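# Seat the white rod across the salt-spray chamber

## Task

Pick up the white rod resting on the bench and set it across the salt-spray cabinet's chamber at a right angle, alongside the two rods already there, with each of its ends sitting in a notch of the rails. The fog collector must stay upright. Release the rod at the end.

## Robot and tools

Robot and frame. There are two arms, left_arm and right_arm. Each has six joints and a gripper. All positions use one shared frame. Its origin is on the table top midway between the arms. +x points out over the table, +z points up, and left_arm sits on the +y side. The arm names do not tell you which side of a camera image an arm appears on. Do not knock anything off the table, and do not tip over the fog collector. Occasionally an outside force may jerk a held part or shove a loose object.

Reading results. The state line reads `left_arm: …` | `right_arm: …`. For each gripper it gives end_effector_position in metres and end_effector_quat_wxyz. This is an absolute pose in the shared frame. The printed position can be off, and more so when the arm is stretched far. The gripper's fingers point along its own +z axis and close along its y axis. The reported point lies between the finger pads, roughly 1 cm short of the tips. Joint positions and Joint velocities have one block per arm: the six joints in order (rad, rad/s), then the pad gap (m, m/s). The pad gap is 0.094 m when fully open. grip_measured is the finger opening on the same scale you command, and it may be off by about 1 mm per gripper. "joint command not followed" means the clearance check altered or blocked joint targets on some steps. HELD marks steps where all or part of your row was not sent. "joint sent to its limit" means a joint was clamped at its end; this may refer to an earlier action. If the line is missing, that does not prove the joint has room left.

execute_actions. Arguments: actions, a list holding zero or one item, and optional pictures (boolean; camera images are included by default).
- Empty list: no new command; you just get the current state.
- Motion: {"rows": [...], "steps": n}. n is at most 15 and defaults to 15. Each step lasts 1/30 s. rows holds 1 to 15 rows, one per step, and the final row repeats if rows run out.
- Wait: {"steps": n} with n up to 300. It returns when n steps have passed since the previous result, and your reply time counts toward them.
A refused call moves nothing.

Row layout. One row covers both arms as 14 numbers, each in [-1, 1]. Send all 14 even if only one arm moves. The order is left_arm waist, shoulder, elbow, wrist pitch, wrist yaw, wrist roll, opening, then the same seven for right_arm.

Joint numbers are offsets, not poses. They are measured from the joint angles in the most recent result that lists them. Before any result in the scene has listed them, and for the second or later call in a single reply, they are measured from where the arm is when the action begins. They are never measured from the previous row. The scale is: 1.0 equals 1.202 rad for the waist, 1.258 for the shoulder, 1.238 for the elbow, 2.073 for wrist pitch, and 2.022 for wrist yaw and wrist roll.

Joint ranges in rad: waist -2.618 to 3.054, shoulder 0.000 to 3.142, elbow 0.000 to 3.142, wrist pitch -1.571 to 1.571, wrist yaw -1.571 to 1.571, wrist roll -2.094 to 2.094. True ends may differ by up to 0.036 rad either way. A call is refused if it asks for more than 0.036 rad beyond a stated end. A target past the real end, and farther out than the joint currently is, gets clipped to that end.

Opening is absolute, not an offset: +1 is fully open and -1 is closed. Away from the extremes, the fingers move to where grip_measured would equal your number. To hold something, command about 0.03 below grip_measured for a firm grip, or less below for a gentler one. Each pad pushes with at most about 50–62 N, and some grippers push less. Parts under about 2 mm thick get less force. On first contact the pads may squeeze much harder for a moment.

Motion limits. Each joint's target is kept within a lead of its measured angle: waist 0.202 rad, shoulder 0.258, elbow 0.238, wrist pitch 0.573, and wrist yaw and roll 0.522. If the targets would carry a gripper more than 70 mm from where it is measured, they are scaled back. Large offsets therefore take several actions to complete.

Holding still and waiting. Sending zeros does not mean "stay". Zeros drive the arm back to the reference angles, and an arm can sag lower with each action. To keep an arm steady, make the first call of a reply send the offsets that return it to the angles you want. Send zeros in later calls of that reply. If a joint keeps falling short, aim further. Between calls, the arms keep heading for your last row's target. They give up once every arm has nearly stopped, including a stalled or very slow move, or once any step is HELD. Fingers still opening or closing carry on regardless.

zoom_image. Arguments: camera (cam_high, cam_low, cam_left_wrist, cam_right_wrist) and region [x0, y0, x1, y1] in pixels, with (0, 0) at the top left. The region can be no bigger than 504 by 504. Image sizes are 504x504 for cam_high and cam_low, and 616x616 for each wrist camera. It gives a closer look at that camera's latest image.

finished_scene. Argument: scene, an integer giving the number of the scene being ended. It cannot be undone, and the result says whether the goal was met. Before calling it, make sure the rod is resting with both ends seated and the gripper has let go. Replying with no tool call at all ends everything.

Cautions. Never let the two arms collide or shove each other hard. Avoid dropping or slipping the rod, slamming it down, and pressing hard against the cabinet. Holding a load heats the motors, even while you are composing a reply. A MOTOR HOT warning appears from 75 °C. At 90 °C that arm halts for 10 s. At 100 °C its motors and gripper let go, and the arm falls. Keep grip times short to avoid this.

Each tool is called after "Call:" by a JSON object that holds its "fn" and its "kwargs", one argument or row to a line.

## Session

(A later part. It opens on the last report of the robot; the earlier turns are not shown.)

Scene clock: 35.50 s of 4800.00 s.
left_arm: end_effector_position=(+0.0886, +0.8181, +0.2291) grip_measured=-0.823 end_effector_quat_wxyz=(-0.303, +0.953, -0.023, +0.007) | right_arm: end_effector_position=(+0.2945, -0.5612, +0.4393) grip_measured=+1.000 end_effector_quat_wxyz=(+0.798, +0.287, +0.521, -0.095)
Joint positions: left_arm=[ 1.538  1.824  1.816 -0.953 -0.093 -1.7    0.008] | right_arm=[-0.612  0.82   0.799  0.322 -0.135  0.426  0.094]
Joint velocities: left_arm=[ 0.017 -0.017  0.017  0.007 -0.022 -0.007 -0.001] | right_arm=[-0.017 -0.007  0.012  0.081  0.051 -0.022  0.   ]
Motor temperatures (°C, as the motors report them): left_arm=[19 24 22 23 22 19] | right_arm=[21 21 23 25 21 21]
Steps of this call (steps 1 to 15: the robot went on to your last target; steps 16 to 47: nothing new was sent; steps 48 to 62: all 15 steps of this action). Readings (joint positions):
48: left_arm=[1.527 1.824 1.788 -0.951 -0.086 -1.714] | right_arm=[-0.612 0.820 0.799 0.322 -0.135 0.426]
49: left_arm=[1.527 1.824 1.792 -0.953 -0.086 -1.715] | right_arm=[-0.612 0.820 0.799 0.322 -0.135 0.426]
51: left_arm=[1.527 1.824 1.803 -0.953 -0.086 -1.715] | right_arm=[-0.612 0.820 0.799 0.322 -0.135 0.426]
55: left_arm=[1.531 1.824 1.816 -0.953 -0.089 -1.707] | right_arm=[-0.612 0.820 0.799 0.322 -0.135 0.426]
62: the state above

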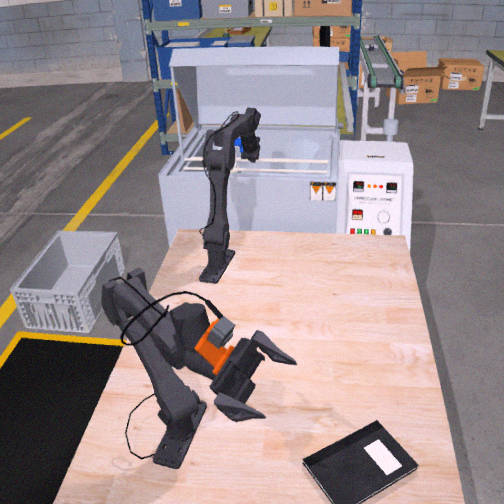

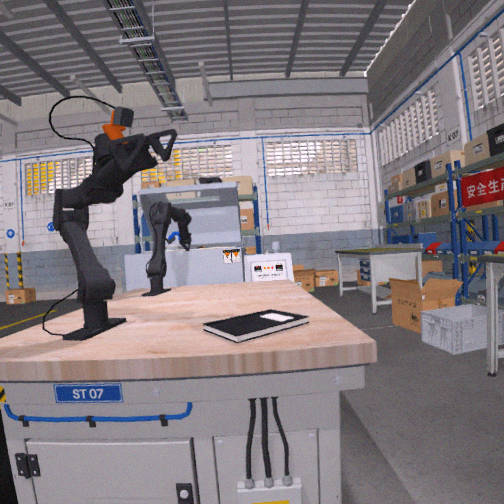

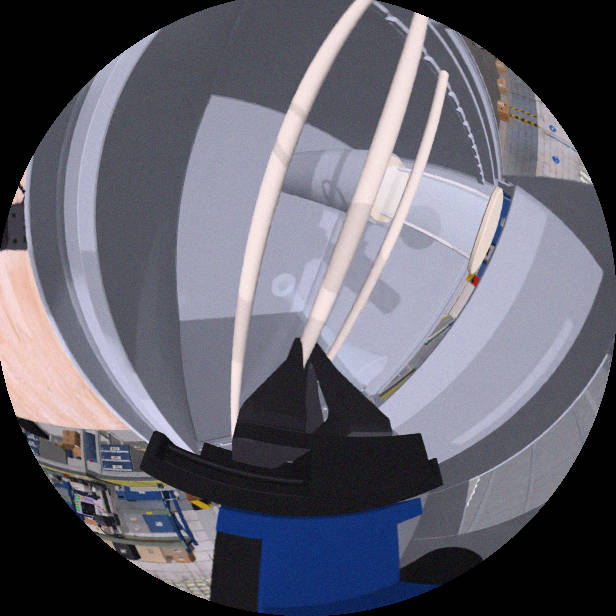

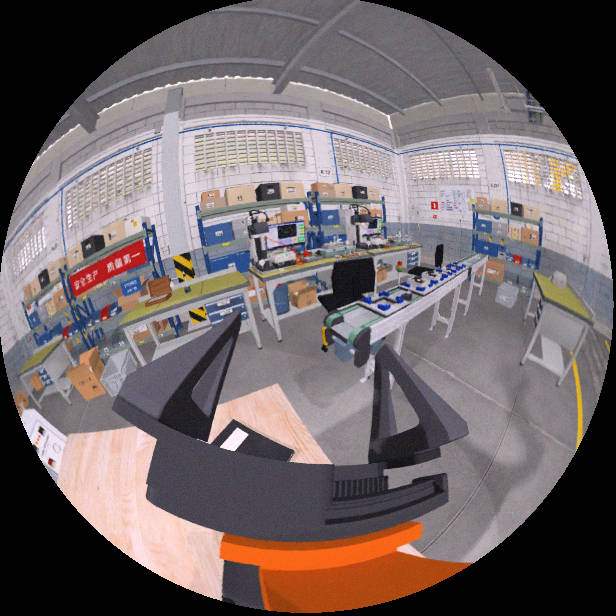

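Call:
{"fn": "execute_actions", "kwargs": {
  "actions": [
    {"rows":[[0.013,-0.01,0,0,0,0,-0.86,0,0,0,0,0,0,1],[0.013,-0.01,0,0,0,0,-0.86,0,0,0,0,0,0,1],[0.013,-0.01,0,0,0,0,-0.86,0,0,0,0,0,0,1],[0.013,-0.01,0,0,0,0,-0.86,0,0,0,0,0,0,1],[0.013,-0.015,-0.02,0.008,0,0,-0.86,0,0,0,0,0,0,1],[0.013,-0.015,-0.035,0.016,0,0,-0.86,0,0,0,0,0,0,1],[0.013,-0.015,-0.05,0.024,0,0,-0.86,0,0,0,0,0,0,1],[0.013,-0.015,-0.07,0.03,0,0.008,-0.86,0,0,0,0,0,0,1]]}
  ]
}}

Call:
{"fn": "zoom_image", "kwargs": {
  "camera": "cam_high",
  "region": [170,140,345,185]
}}

Call:
{"fn": "zoom_image", "kwargs": {
  "camera": "cam_left_wrist",
  "region": [340,0,490,150]
}}

Scene clock: 37.00 s of 4800.00 s.
left_arm: end_effector_position=(+0.0861, +0.8197, +0.2156) grip_measured=-0.823 end_effector_quat_wxyz=(-0.303, +0.953, -0.023, +0.006) | right_arm: end_effector_position=(+0.2945, -0.5612, +0.4393) grip_measured=+1.000 end_effector_quat_wxyz=(+0.798, +0.287, +0.521, -0.095)
Joint positions: left_arm=[ 1.544  1.816  1.751 -0.896 -0.091 -1.694  0.008] | right_arm=[-0.612  0.82   0.799  0.322 -0.135  0.426  0.094]
Joint velocities: left_arm=[-0.002 -0.007 -0.007 -0.037 -0.007 -0.066  0.001] | right_arm=[ 0.012 -0.002 -0.017 -0.037 -0.095  0.007  0.   ]
Motor temperatures (°C, as the motors report them): left_arm=[19 24 22 23 22 19] | right_arm=[21 21 24 25 21 21]
Steps of this call (steps 1 to 15: the robot went on to your last target; steps 16 to 30: nothing new was sent; steps 31 to 45: all 15 steps of this action). Readings (joint positions):
31: left_arm=[1.538 1.824 1.816 -0.953 -0.092 -1.699] | right_arm=[-0.612 0.820 0.799 0.322 -0.135 0.426]
32: left_arm=[1.539 1.824 1.816 -0.953 -0.092 -1.699] | right_arm=[-0.612 0.820 0.799 0.322 -0.135 0.426]
34: left_arm=[1.542 1.824 1.816 -0.953 -0.091 -1.699] | right_arm=[-0.612 0.820 0.799 0.322 -0.135 0.426]
38: left_arm=[1.544 1.818 1.785 -0.926 -0.091 -1.698] | right_arm=[-0.612 0.820 0.799 0.322 -0.135 0.426]
45: the state above

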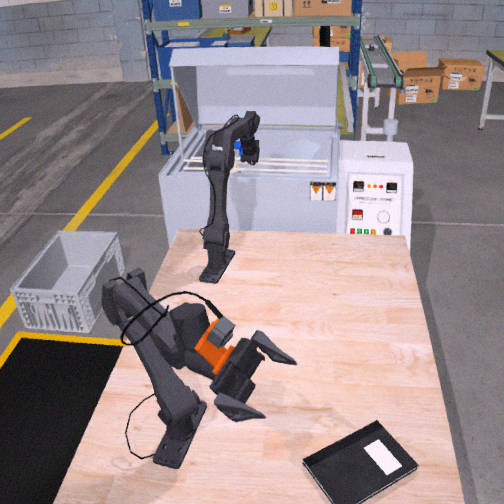

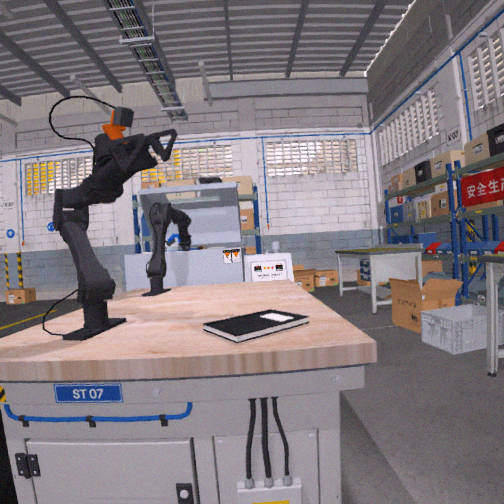

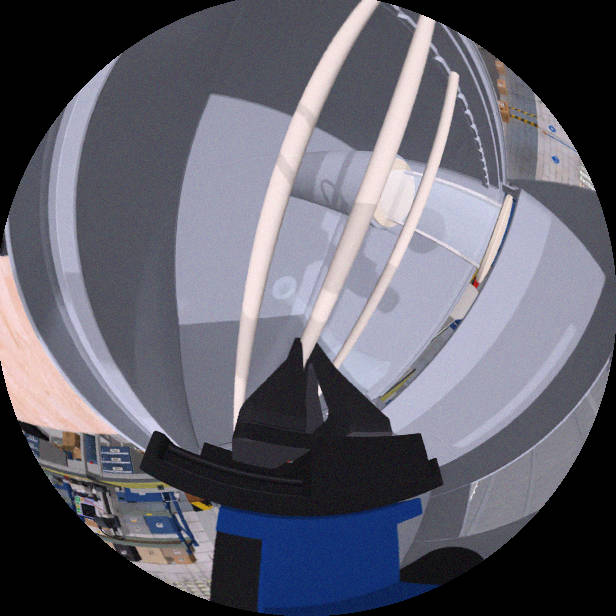

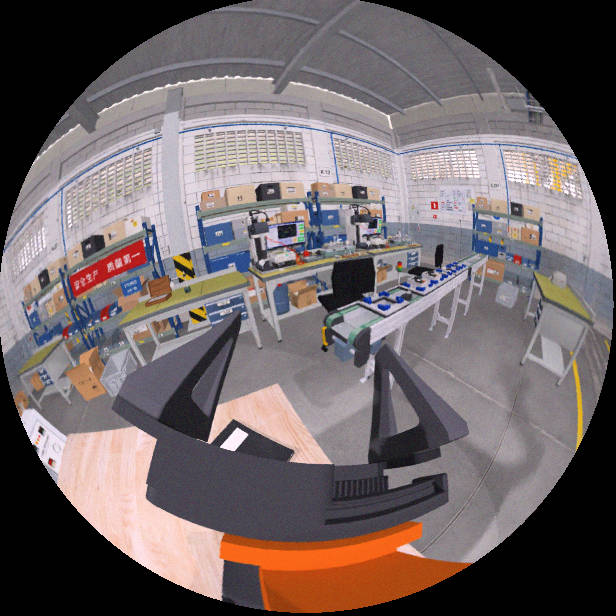

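Region (170, 140, 345, 185) of cam_high's 504x504 image, scaled by 2.880, with more detail than that image has; it fills the top 130 rows of this view, and the rest is white.

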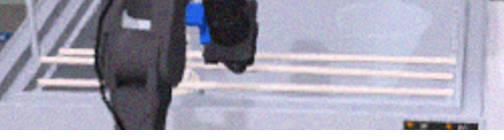

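Region (340, 0, 490, 150) of cam_left_wrist's 616x616 image, scaled by 3.360, with more detail than that image has.

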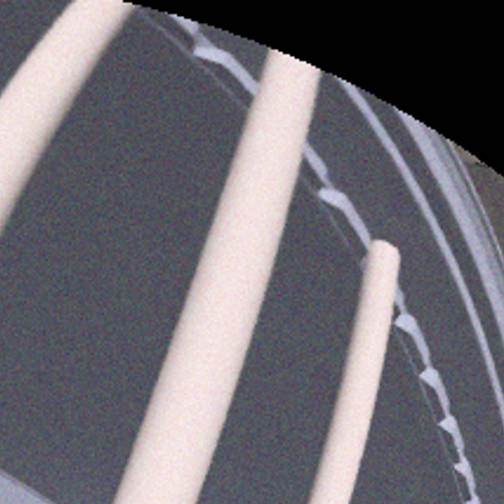

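Call:
{"fn": "execute_actions", "kwargs": {
  "actions": [
    {"rows":[[-0.016,-0.01,0.015,0,0,0,-0.86,0,0,0,0,0,0,1]]}
  ]
}}

Call:
{"fn": "zoom_image", "kwargs": {
  "camera": "cam_high",
  "region": [170,140,345,185]
}}

Scene clock: 38.20 s of 4800.00 s.
left_arm: end_effector_position=(+0.0899, +0.8193, +0.2157) grip_measured=-0.823 end_effector_quat_wxyz=(-0.304, +0.952, -0.027, +0.007) | right_arm: end_effector_position=(+0.2945, -0.5612, +0.4393) grip_measured=+1.000 end_effector_quat_wxyz=(+0.798, +0.287, +0.521, -0.095)
Joint positions: left_arm=[ 1.536  1.816  1.751 -0.895 -0.091 -1.694  0.008] | right_arm=[-0.612  0.82   0.799  0.322 -0.135  0.426  0.094]
Joint velocities: left_arm=[ 0.002  0.002 -0.022  0.051  0.037 -0.066 -0.   ] | right_arm=[-0.012  0.002  0.002  0.037  0.007 -0.007  0.   ]
Motor temperatures (°C, as the motors report them): left_arm=[19 25 22 23 22 19] | right_arm=[21 21 24 25 21 21]
Steps of this call (steps 1 to 15: the robot went on to your last target; steps 16 to 21: nothing new was sent; steps 22 to 36: all 15 steps of this action). Readings (joint positions):
22: left_arm=[1.544 1.816 1.751 -0.895 -0.091 -1.694] | right_arm=[-0.612 0.820 0.799 0.322 -0.135 0.426]
23: left_arm=[1.542 1.816 1.751 -0.895 -0.091 -1.694] | right_arm=[-0.612 0.820 0.799 0.322 -0.135 0.426]
25: left_arm=[1.538 1.816 1.751 -0.895 -0.090 -1.694] | right_arm=[-0.612 0.820 0.799 0.322 -0.135 0.426]
29: left_arm=[1.536 1.816 1.751 -0.895 -0.091 -1.694] | right_arm=[-0.612 0.820 0.799 0.322 -0.135 0.426]
36: the state above

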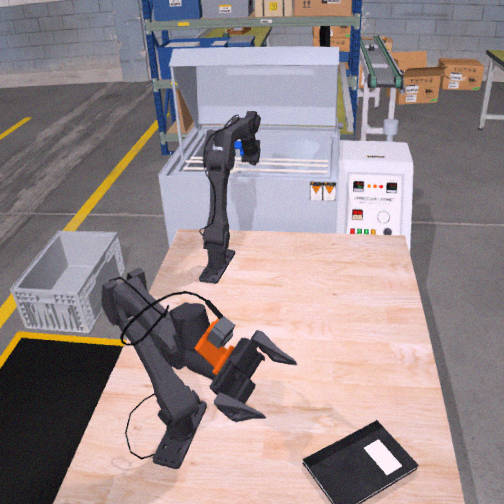

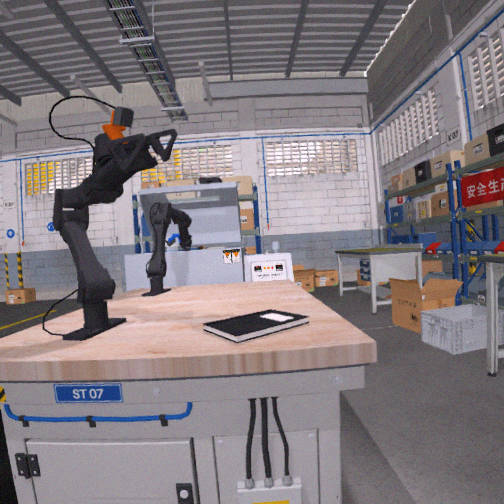

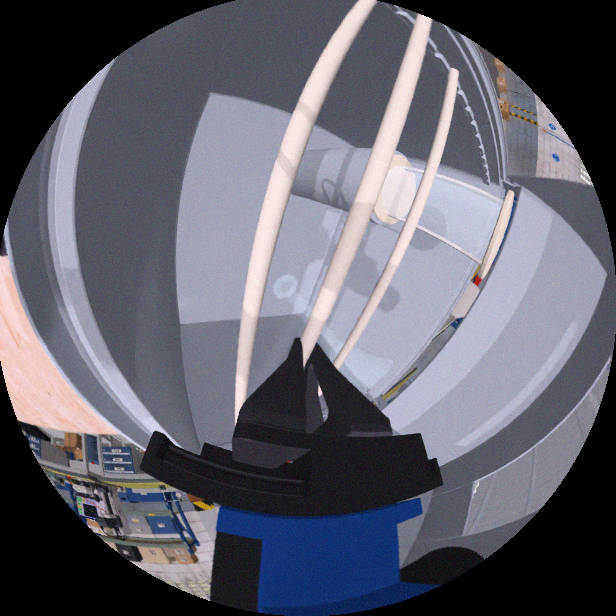

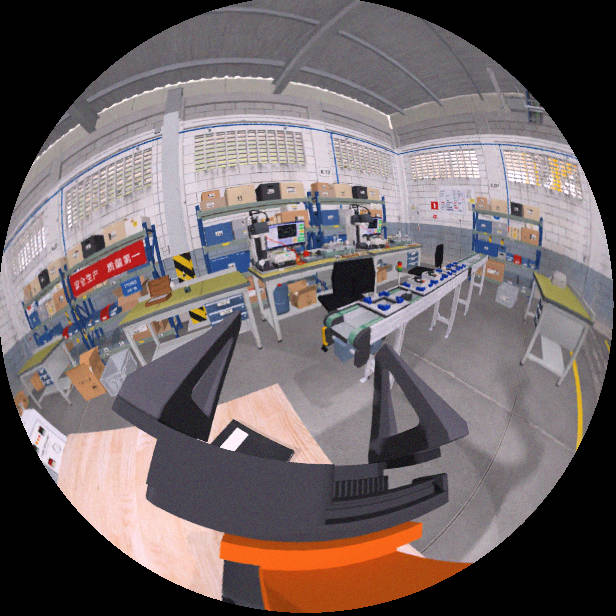

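Region (170, 140, 345, 185) of cam_high's 504x504 image, scaled by 2.880, with more detail than that image has; it fills the top 130 rows of this view, and the rest is white.

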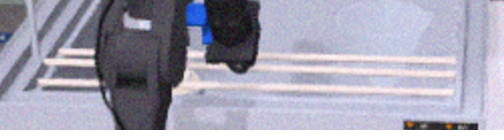

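Call:
{"fn": "execute_actions", "kwargs": {
  "actions": [
    {"rows":[[-0.006,-0.012,-0.02,0.01,0,0,-0.86,0,0,0,0,0,0,1],[-0.006,-0.012,-0.03,0.015,0,0,-0.86,0,0,0,0,0,0,1],[-0.006,-0.012,-0.045,0.022,0,0,-0.86,0,0,0,0,0,0,1]]}
  ]
}}

Call:
{"fn": "zoom_image", "kwargs": {
  "camera": "cam_high",
  "region": [170,140,345,185]
}}

Call:
{"fn": "zoom_image", "kwargs": {
  "camera": "cam_left_wrist",
  "region": [340,0,490,150]
}}

Call:
{"fn": "zoom_image", "kwargs": {
  "camera": "cam_high",
  "region": [300,150,340,180]
}}

Scene clock: 40.43 s of 4800.00 s.
left_arm: end_effector_position=(+0.0900, +0.8186, +0.2043) grip_measured=-0.823 end_effector_quat_wxyz=(-0.299, +0.954, -0.027, +0.007) | right_arm: end_effector_position=(+0.2945, -0.5612, +0.4393) grip_measured=+1.000 end_effector_quat_wxyz=(+0.798, +0.287, +0.521, -0.095)
Joint positions: left_arm=[ 1.536  1.814  1.708 -0.862 -0.089 -1.696  0.008] | right_arm=[-0.612  0.82   0.799  0.322 -0.135  0.426  0.094]
Joint velocities: left_arm=[-0.007 -0.002  0.012  0.022 -0.022 -0.022  0.   ] | right_arm=[-0.017  0.012 -0.002  0.007  0.066  0.037  0.   ]
Motor temperatures (°C, as the motors report them): left_arm=[19 25 23 23 22 19] | right_arm=[21 21 24 25 21 21]
Steps of this call (steps 1 to 15: the robot went on to your last target; steps 16 to 52: nothing new was sent; steps 53 to 67: all 15 steps of this action). Readings (joint positions):
53: left_arm=[1.536 1.816 1.751 -0.894 -0.091 -1.694] | right_arm=[-0.612 0.820 0.799 0.322 -0.135 0.426]
54: left_arm=[1.536 1.816 1.748 -0.890 -0.091 -1.694] | right_arm=[-0.612 0.820 0.799 0.322 -0.135 0.426]
56: left_arm=[1.536 1.814 1.730 -0.875 -0.091 -1.694] | right_arm=[-0.612 0.820 0.799 0.322 -0.135 0.426]
60: left_arm=[1.536 1.814 1.709 -0.867 -0.089 -1.696] | right_arm=[-0.612 0.820 0.799 0.322 -0.135 0.426]
67: the state above

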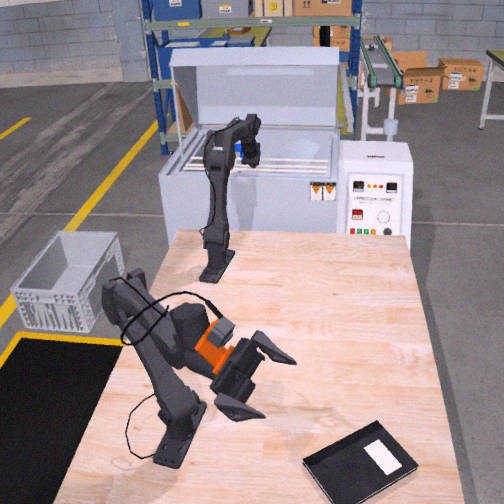

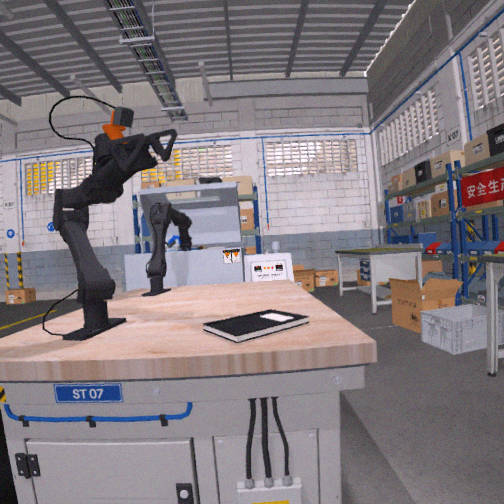

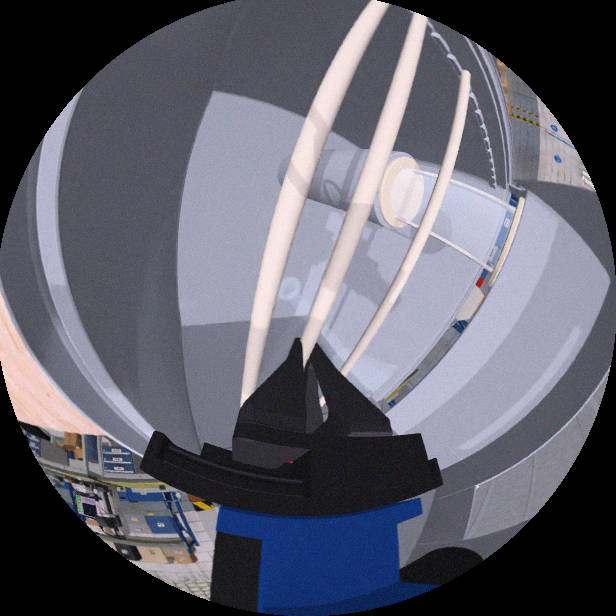

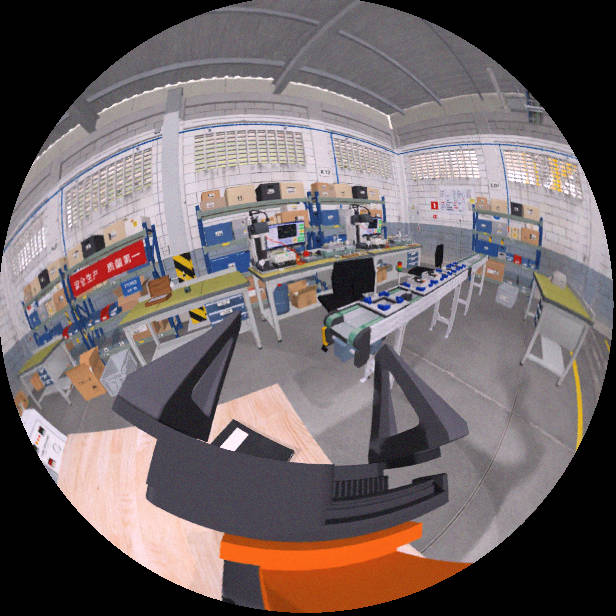

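Region (170, 140, 345, 185) of cam_high's 504x504 image, scaled by 2.880, with more detail than that image has; it fills the top 130 rows of this view, and the rest is white.

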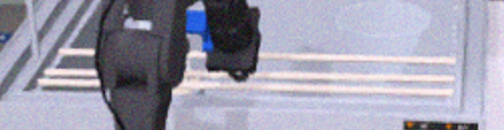

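Region (340, 0, 490, 150) of cam_left_wrist's 616x616 image, scaled by 3.360, with more detail than that image has.

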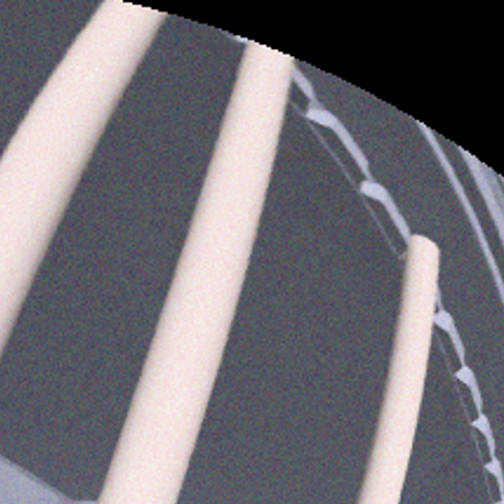

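Region (300, 150, 340, 180) of cam_high's 504x504 image, scaled by 12.600, with more detail than that image has; it fills the top 378 rows of this view, and the rest is white.

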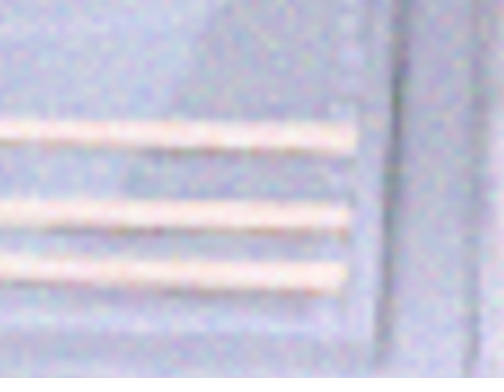

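Call:
{"fn": "execute_actions", "kwargs": {
  "actions": [
    {"rows":[[0,-0.03,-0.012,0,0,0.014,-0.86,0,0,0,0,0,0,1]]}
  ]
}}

Call:
{"fn": "zoom_image", "kwargs": {
  "camera": "cam_high",
  "region": [175,150,215,180]
}}

Call:
{"fn": "zoom_image", "kwargs": {
  "camera": "cam_high",
  "region": [300,150,340,180]
}}

Call:
{"fn": "zoom_image", "kwargs": {
  "camera": "cam_left_wrist",
  "region": [340,0,490,150]
}}

Scene clock: 41.90 s of 4800.00 s.
left_arm: end_effector_position=(+0.0898, +0.8173, +0.2113) grip_measured=-0.823 end_effector_quat_wxyz=(-0.306, +0.951, -0.032, +0.007) | right_arm: end_effector_position=(+0.2945, -0.5612, +0.4393) grip_measured=+1.000 end_effector_quat_wxyz=(+0.798, +0.287, +0.521, -0.095)
Joint positions: left_arm=[ 1.536  1.799  1.708 -0.862 -0.089 -1.683  0.008] | right_arm=[-0.612  0.82   0.799  0.322 -0.135  0.426  0.094]
Joint velocities: left_arm=[-0.002 -0.012  0.007 -0.022  0.007  0.022  0.   ] | right_arm=[ 0.002  0.002 -0.002 -0.022  0.007  0.007  0.   ]
Motor temperatures (°C, as the motors report them): left_arm=[19 25 22 23 22 19] | right_arm=[21 21 24 25 21 21]
Steps of this call (steps 1 to 15: the robot went on to your last target; steps 16 to 29: nothing new was sent; steps 30 to 44: all 15 steps of this action). Readings (joint positions):
30: left_arm=[1.536 1.813 1.708 -0.862 -0.089 -1.695] | right_arm=[-0.612 0.820 0.799 0.322 -0.135 0.426]
31: left_arm=[1.536 1.812 1.708 -0.862 -0.089 -1.694] | right_arm=[-0.612 0.820 0.799 0.322 -0.135 0.426]
33: left_arm=[1.536 1.806 1.708 -0.862 -0.089 -1.690] | right_arm=[-0.612 0.820 0.799 0.322 -0.135 0.426]
37: left_arm=[1.536 1.799 1.708 -0.862 -0.089 -1.685] | right_arm=[-0.612 0.820 0.799 0.322 -0.135 0.426]
44: the state above

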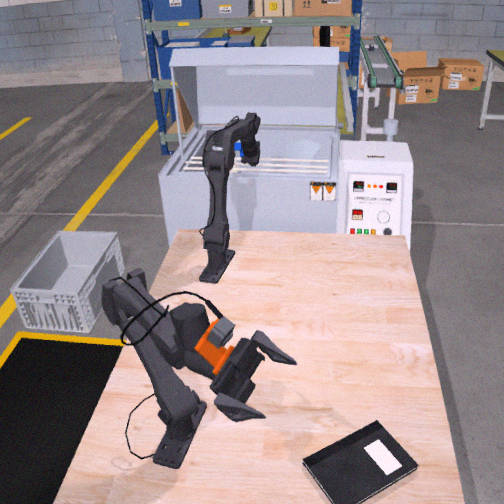

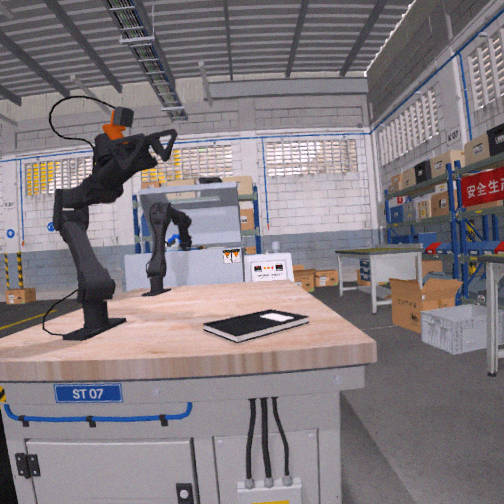

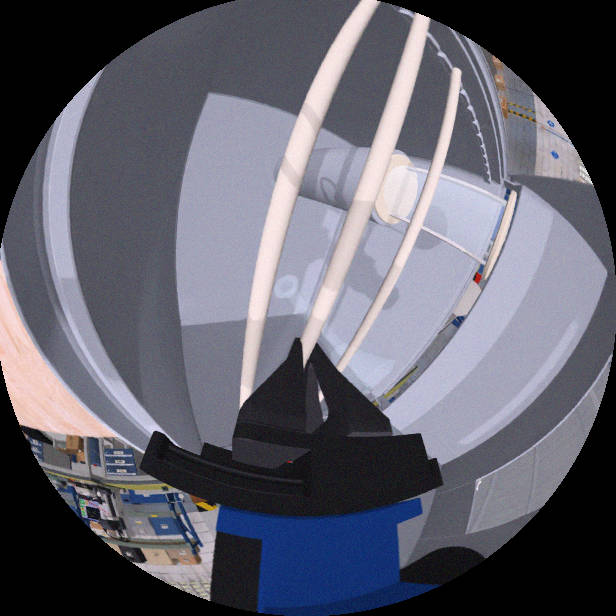

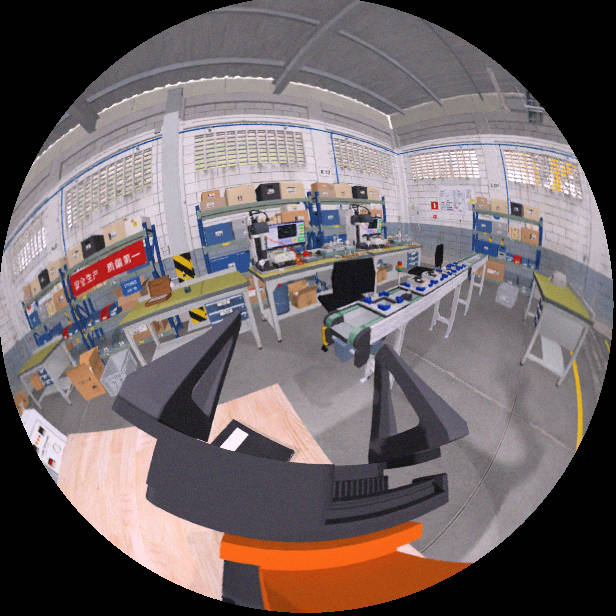

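Region (175, 150, 215, 180) of cam_high's 504x504 image, scaled by 12.600, with more detail than that image has; it fills the top 378 rows of this view, and the rest is white.

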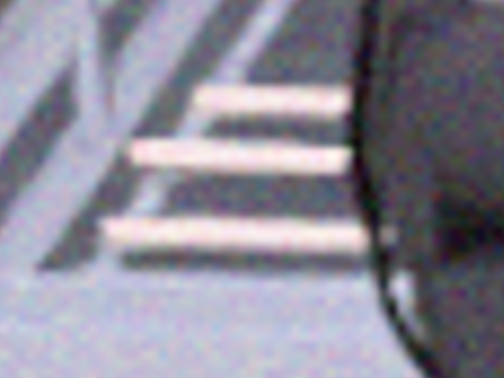

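Region (300, 150, 340, 180) of cam_high's 504x504 image, scaled by 12.600, with more detail than that image has; it fills the top 378 rows of this view, and the rest is white.

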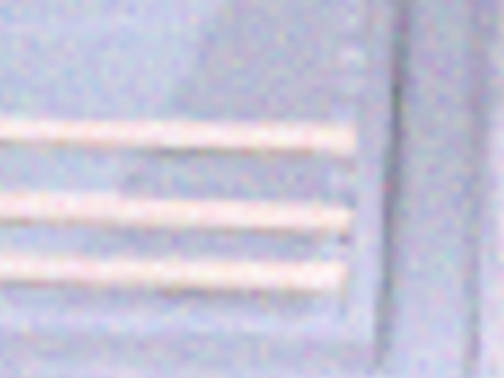

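Region (340, 0, 490, 150) of cam_left_wrist's 616x616 image, scaled by 3.360, with more detail than that image has.

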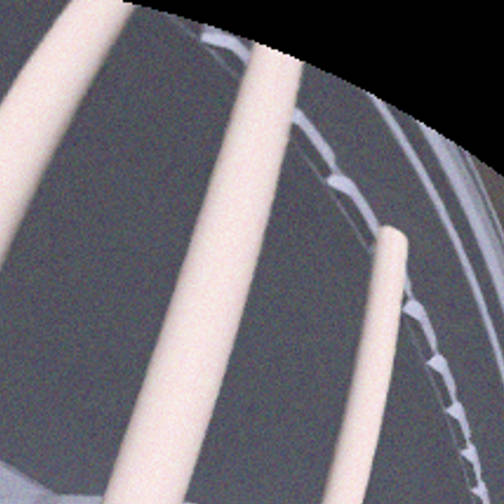

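Call:
{"fn": "execute_actions", "kwargs": {
  "actions": [
    {"rows":[[0,-0.012,-0.02,0,0,0.008,-0.86,0,0,0,0,0,0,1],[0,-0.012,-0.036,0,0,0.008,-0.86,0,0,0,0,0,0,1]]}
  ]
}}

Call:
{"fn": "zoom_image", "kwargs": {
  "camera": "cam_high",
  "region": [175,150,215,180]
}}

Call:
{"fn": "zoom_image", "kwargs": {
  "camera": "cam_high",
  "region": [300,150,340,180]
}}

Call:
{"fn": "zoom_image", "kwargs": {
  "camera": "cam_left_wrist",
  "region": [340,0,490,150]
}}

Scene clock: 43.17 s of 4800.00 s.
left_arm: end_effector_position=(+0.0897, +0.8133, +0.2022) grip_measured=-0.823 end_effector_quat_wxyz=(-0.296, +0.955, -0.034, +0.007) | right_arm: end_effector_position=(+0.2945, -0.5612, +0.4393) grip_measured=+1.000 end_effector_quat_wxyz=(+0.798, +0.287, +0.521, -0.095)
Joint positions: left_arm=[ 1.536  1.798  1.682 -0.859 -0.085 -1.683  0.008] | right_arm=[-0.612  0.82   0.799  0.322 -0.135  0.426  0.094]
Joint velocities: left_arm=[-0.017 -0.002  0.007  0.037 -0.051 -0.022 -0.   ] | right_arm=[-0.007 -0.017  0.007 -0.007 -0.037  0.051  0.   ]
Motor temperatures (°C, as the motors report them): left_arm=[19 25 22 23 22 19] | right_arm=[21 21 24 25 21 21]
Steps of this call (steps 1 to 15: the robot went on to your last target; steps 16 to 23: nothing new was sent; steps 24 to 38: all 15 steps of this action). Readings (joint positions):
24: left_arm=[1.536 1.799 1.708 -0.862 -0.089 -1.683] | right_arm=[-0.612 0.820 0.799 0.322 -0.135 0.426]
25: left_arm=[1.536 1.799 1.704 -0.859 -0.089 -1.683] | right_arm=[-0.612 0.820 0.799 0.322 -0.135 0.426]
27: left_arm=[1.536 1.798 1.692 -0.858 -0.088 -1.683] | right_arm=[-0.612 0.820 0.799 0.322 -0.135 0.426]
31: left_arm=[1.536 1.798 1.682 -0.859 -0.085 -1.683] | right_arm=[-0.612 0.820 0.799 0.322 -0.135 0.426]
38: the state above

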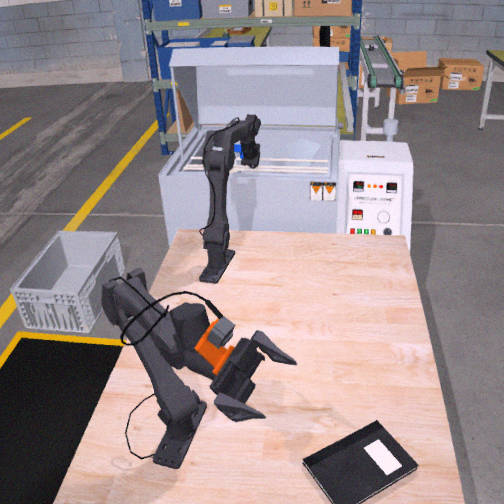

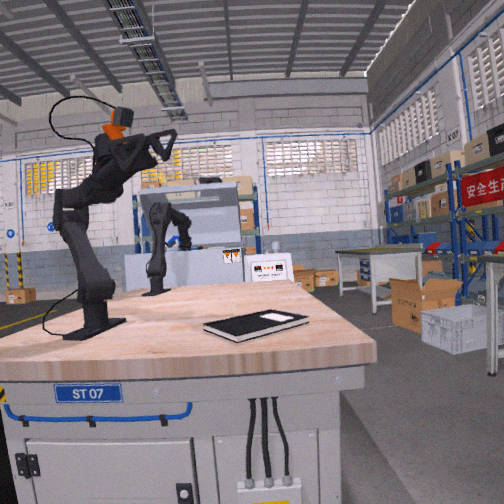

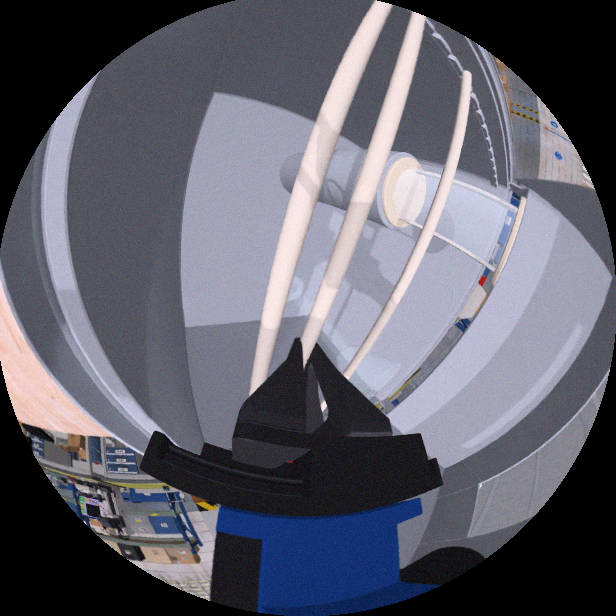

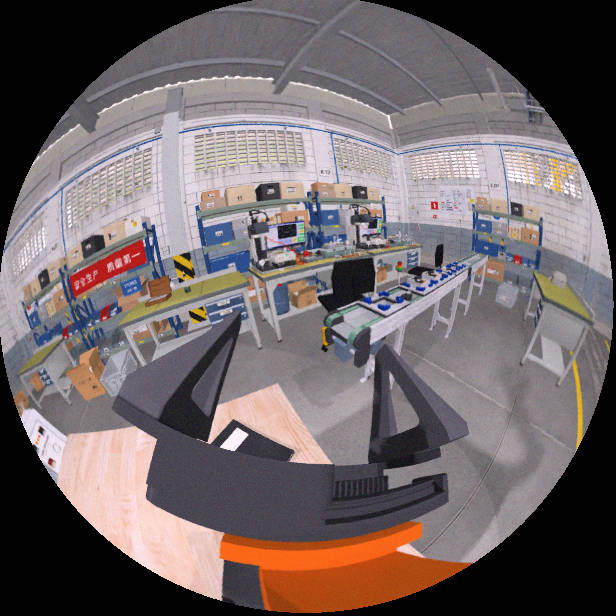

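Region (175, 150, 215, 180) of cam_high's 504x504 image, scaled by 12.600, with more detail than that image has; it fills the top 378 rows of this view, and the rest is white.

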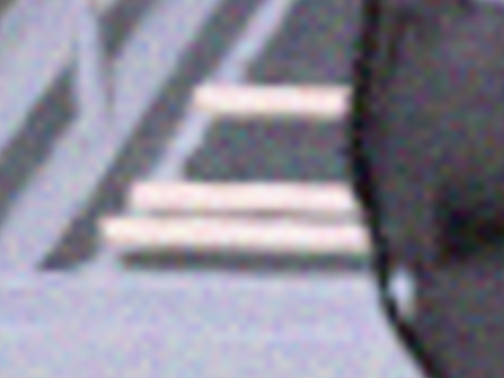

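Region (300, 150, 340, 180) of cam_high's 504x504 image, scaled by 12.600, with more detail than that image has; it fills the top 378 rows of this view, and the rest is white.

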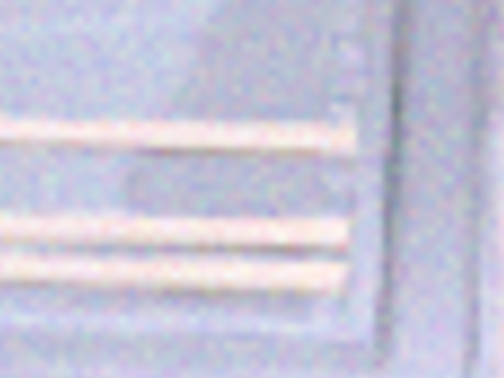

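Region (340, 0, 490, 150) of cam_left_wrist's 616x616 image, scaled by 3.360, with more detail than that image has.

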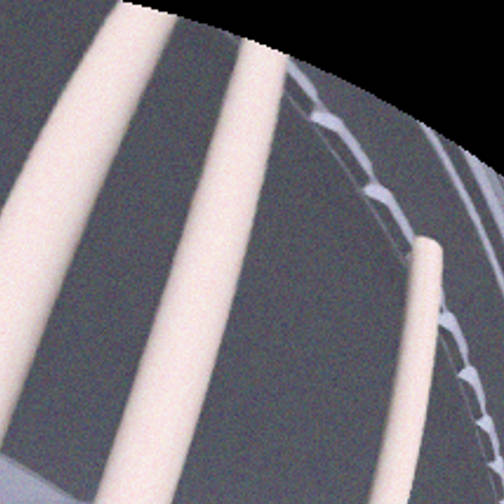

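Looks seated. Open slightly, then lift.

Call:
{"fn": "execute_actions", "kwargs": {
  "actions": [
    {"rows":[[0,-0.01,0,0,0,0,-0.78,0,0,0,0,0,0,1],[0,-0.01,0,0,0,0,-0.7,0,0,0,0,0,0,1],[0,-0.01,0,0,0,0,-0.55,0,0,0,0,0,0,1]],"steps":10}
  ],
  "pictures": false
}}

Call:
{"fn": "execute_actions", "kwargs": {
  "actions": [
    {"rows":[[0,-0.03,0.015,-0.02,0,0,-0.55,0,0,0,0,0,0,1],[0,-0.05,0.02,-0.03,0,0,-0.55,0,0,0,0,0,0,1],[0,-0.07,0.02,-0.045,0,0,-0.55,0,0,0,0,0,0,1],[0,-0.09,0.02,-0.055,0,0,-0.55,0,0,0,0,0,0,1],[0,-0.11,0.02,-0.07,0,0,-0.55,0,0,0,0,0,0,1],[0,-0.14,0.02,-0.085,0,0,-0.55,0,0,0,0,0,0,1],[0,-0.17,0.02,-0.1,0,0,-0.55,0,0,0,0,0,0,1]]}
  ]
}}

Call:
{"fn": "zoom_image", "kwargs": {
  "camera": "cam_left_wrist",
  "region": [250,0,550,300]
}}

Call:
{"fn": "zoom_image", "kwargs": {
  "camera": "cam_high",
  "region": [300,150,340,180]
}}

Scene clock: 44.47 s of 4800.00 s.
left_arm: end_effector_position=(+0.0899, +0.8136, +0.2024) grip_measured=-0.553 end_effector_quat_wxyz=(-0.297, +0.954, -0.034, +0.007) | right_arm: end_effector_position=(+0.2945, -0.5612, +0.4393) grip_measured=+1.000 end_effector_quat_wxyz=(+0.798, +0.287, +0.521, -0.095)
Joint positions: left_arm=[ 1.536  1.798  1.682 -0.858 -0.084 -1.683  0.021] | right_arm=[-0.612  0.82   0.799  0.322 -0.135  0.426  0.094]
Joint velocities: left_arm=[ 0.002 -0.027 -0.012  0.022 -0.037  0.022 -0.001] | right_arm=[-0.007 -0.007 -0.012 -0.022  0.037 -0.066  0.   ]
Motor temperatures (°C, as the motors report them): left_arm=[19 25 22 23 22 19] | right_arm=[21 21 24 25 21 21]
Steps of this call (steps 1 to 15: the robot went on to your last target; steps 16 to 29: nothing new was sent; steps 30 to 39: all 10 steps of this action). Readings (joint positions):
30: left_arm=[1.536 1.798 1.682 -0.859 -0.085 -1.683] | right_arm=[-0.612 0.820 0.799 0.322 -0.135 0.426]
31: left_arm=[1.536 1.798 1.682 -0.859 -0.085 -1.683] | right_arm=[-0.612 0.820 0.799 0.322 -0.135 0.426]
33: left_arm=[1.536 1.798 1.682 -0.859 -0.084 -1.683] | right_arm=[-0.612 0.820 0.799 0.322 -0.135 0.426]
37: left_arm=[1.536 1.798 1.682 -0.858 -0.084 -1.683] | right_arm=[-0.612 0.820 0.799 0.322 -0.135 0.426]
39: the state above

Scene clock: 44.97 s of 4800.00 s.
left_arm: end_effector_position=(+0.0783, +0.7562, +0.2834) grip_measured=-0.553 end_effector_quat_wxyz=(-0.338, +0.940, -0.032, +0.016) | right_arm: end_effector_position=(+0.2945, -0.5612, +0.4393) grip_measured=+1.000 end_effector_quat_wxyz=(+0.798, +0.287, +0.521, -0.095)
Joint positions: left_arm=[ 1.536  1.566  1.701 -1.02  -0.081 -1.683  0.021] | right_arm=[-0.612  0.82   0.799  0.322 -0.135  0.426  0.094]
Joint velocities: left_arm=[ 0.022  0.12  -0.012 -0.212 -0.022  0.081 -0.   ] | right_arm=[-0.002  0.012 -0.007 -0.051  0.022  0.022  0.   ]
Motor temperatures (°C, as the motors report them): left_arm=[19 25 22 23 22 19] | right_arm=[21 21 24 25 21 21]
Steps of this call (steps 1 to 15: all 15 steps of this action). Readings (joint positions):
1: left_arm=[1.536 1.796 1.682 -0.859 -0.084 -1.683] | right_arm=[-0.612 0.820 0.799 0.322 -0.135 0.426]
2: left_arm=[1.536 1.792 1.682 -0.865 -0.083 -1.683] | right_arm=[-0.612 0.820 0.799 0.322 -0.135 0.426]
4: left_arm=[1.536 1.769 1.682 -0.891 -0.082 -1.683] | right_arm=[-0.612 0.820 0.799 0.322 -0.135 0.426]
8: left_arm=[1.536 1.658 1.682 -0.968 -0.081 -1.683] | right_arm=[-0.612 0.820 0.799 0.322 -0.135 0.426]
15: the state above

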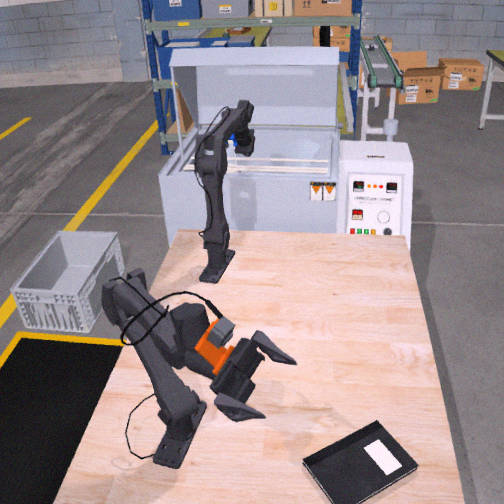

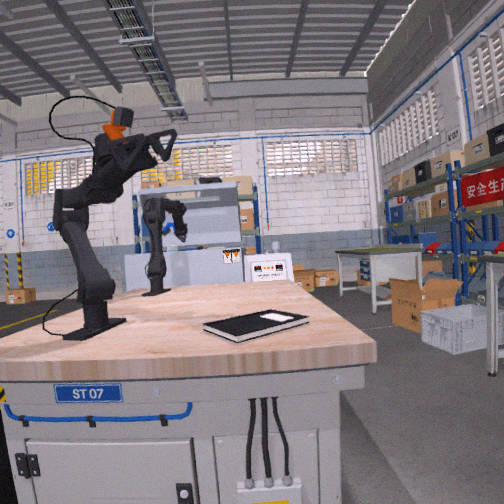

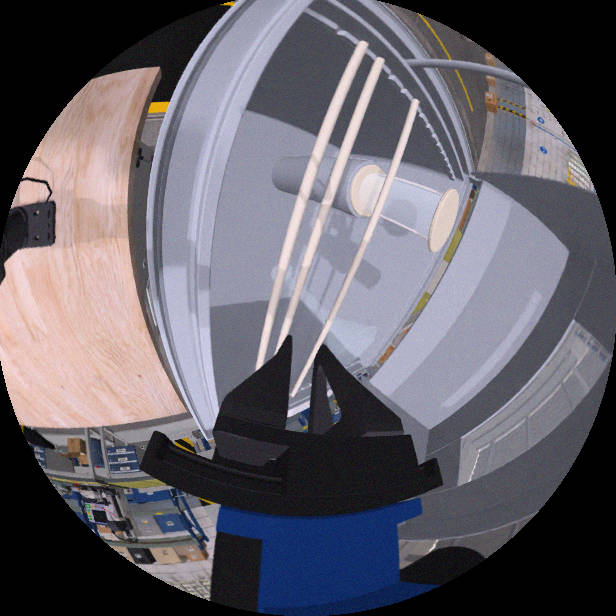

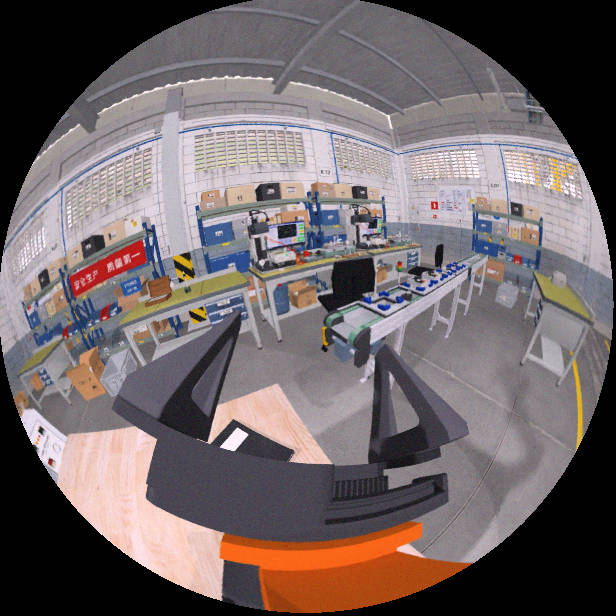

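Region (250, 0, 550, 300) of cam_left_wrist's 616x616 image, scaled by 1.680, with more detail than that image has.

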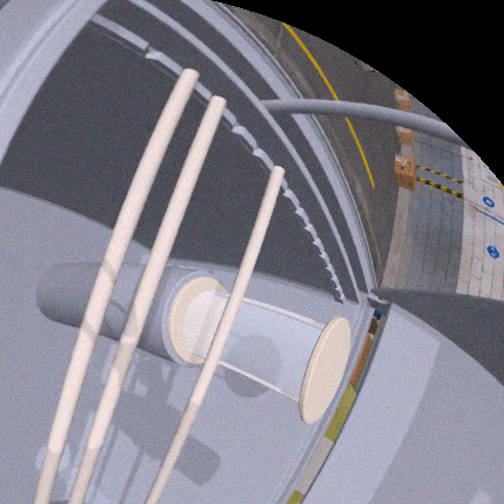

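Region (300, 150, 340, 180) of cam_high's 504x504 image, scaled by 12.600, with more detail than that image has; it fills the top 378 rows of this view, and the rest is white.

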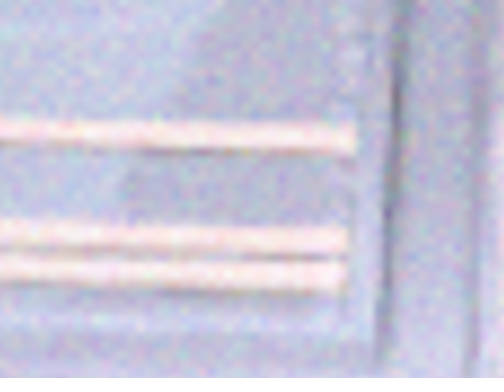

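Call:
{"fn": "finished_scene", "kwargs": {
  "scene": 1
}}

The scene is finished: the task was done.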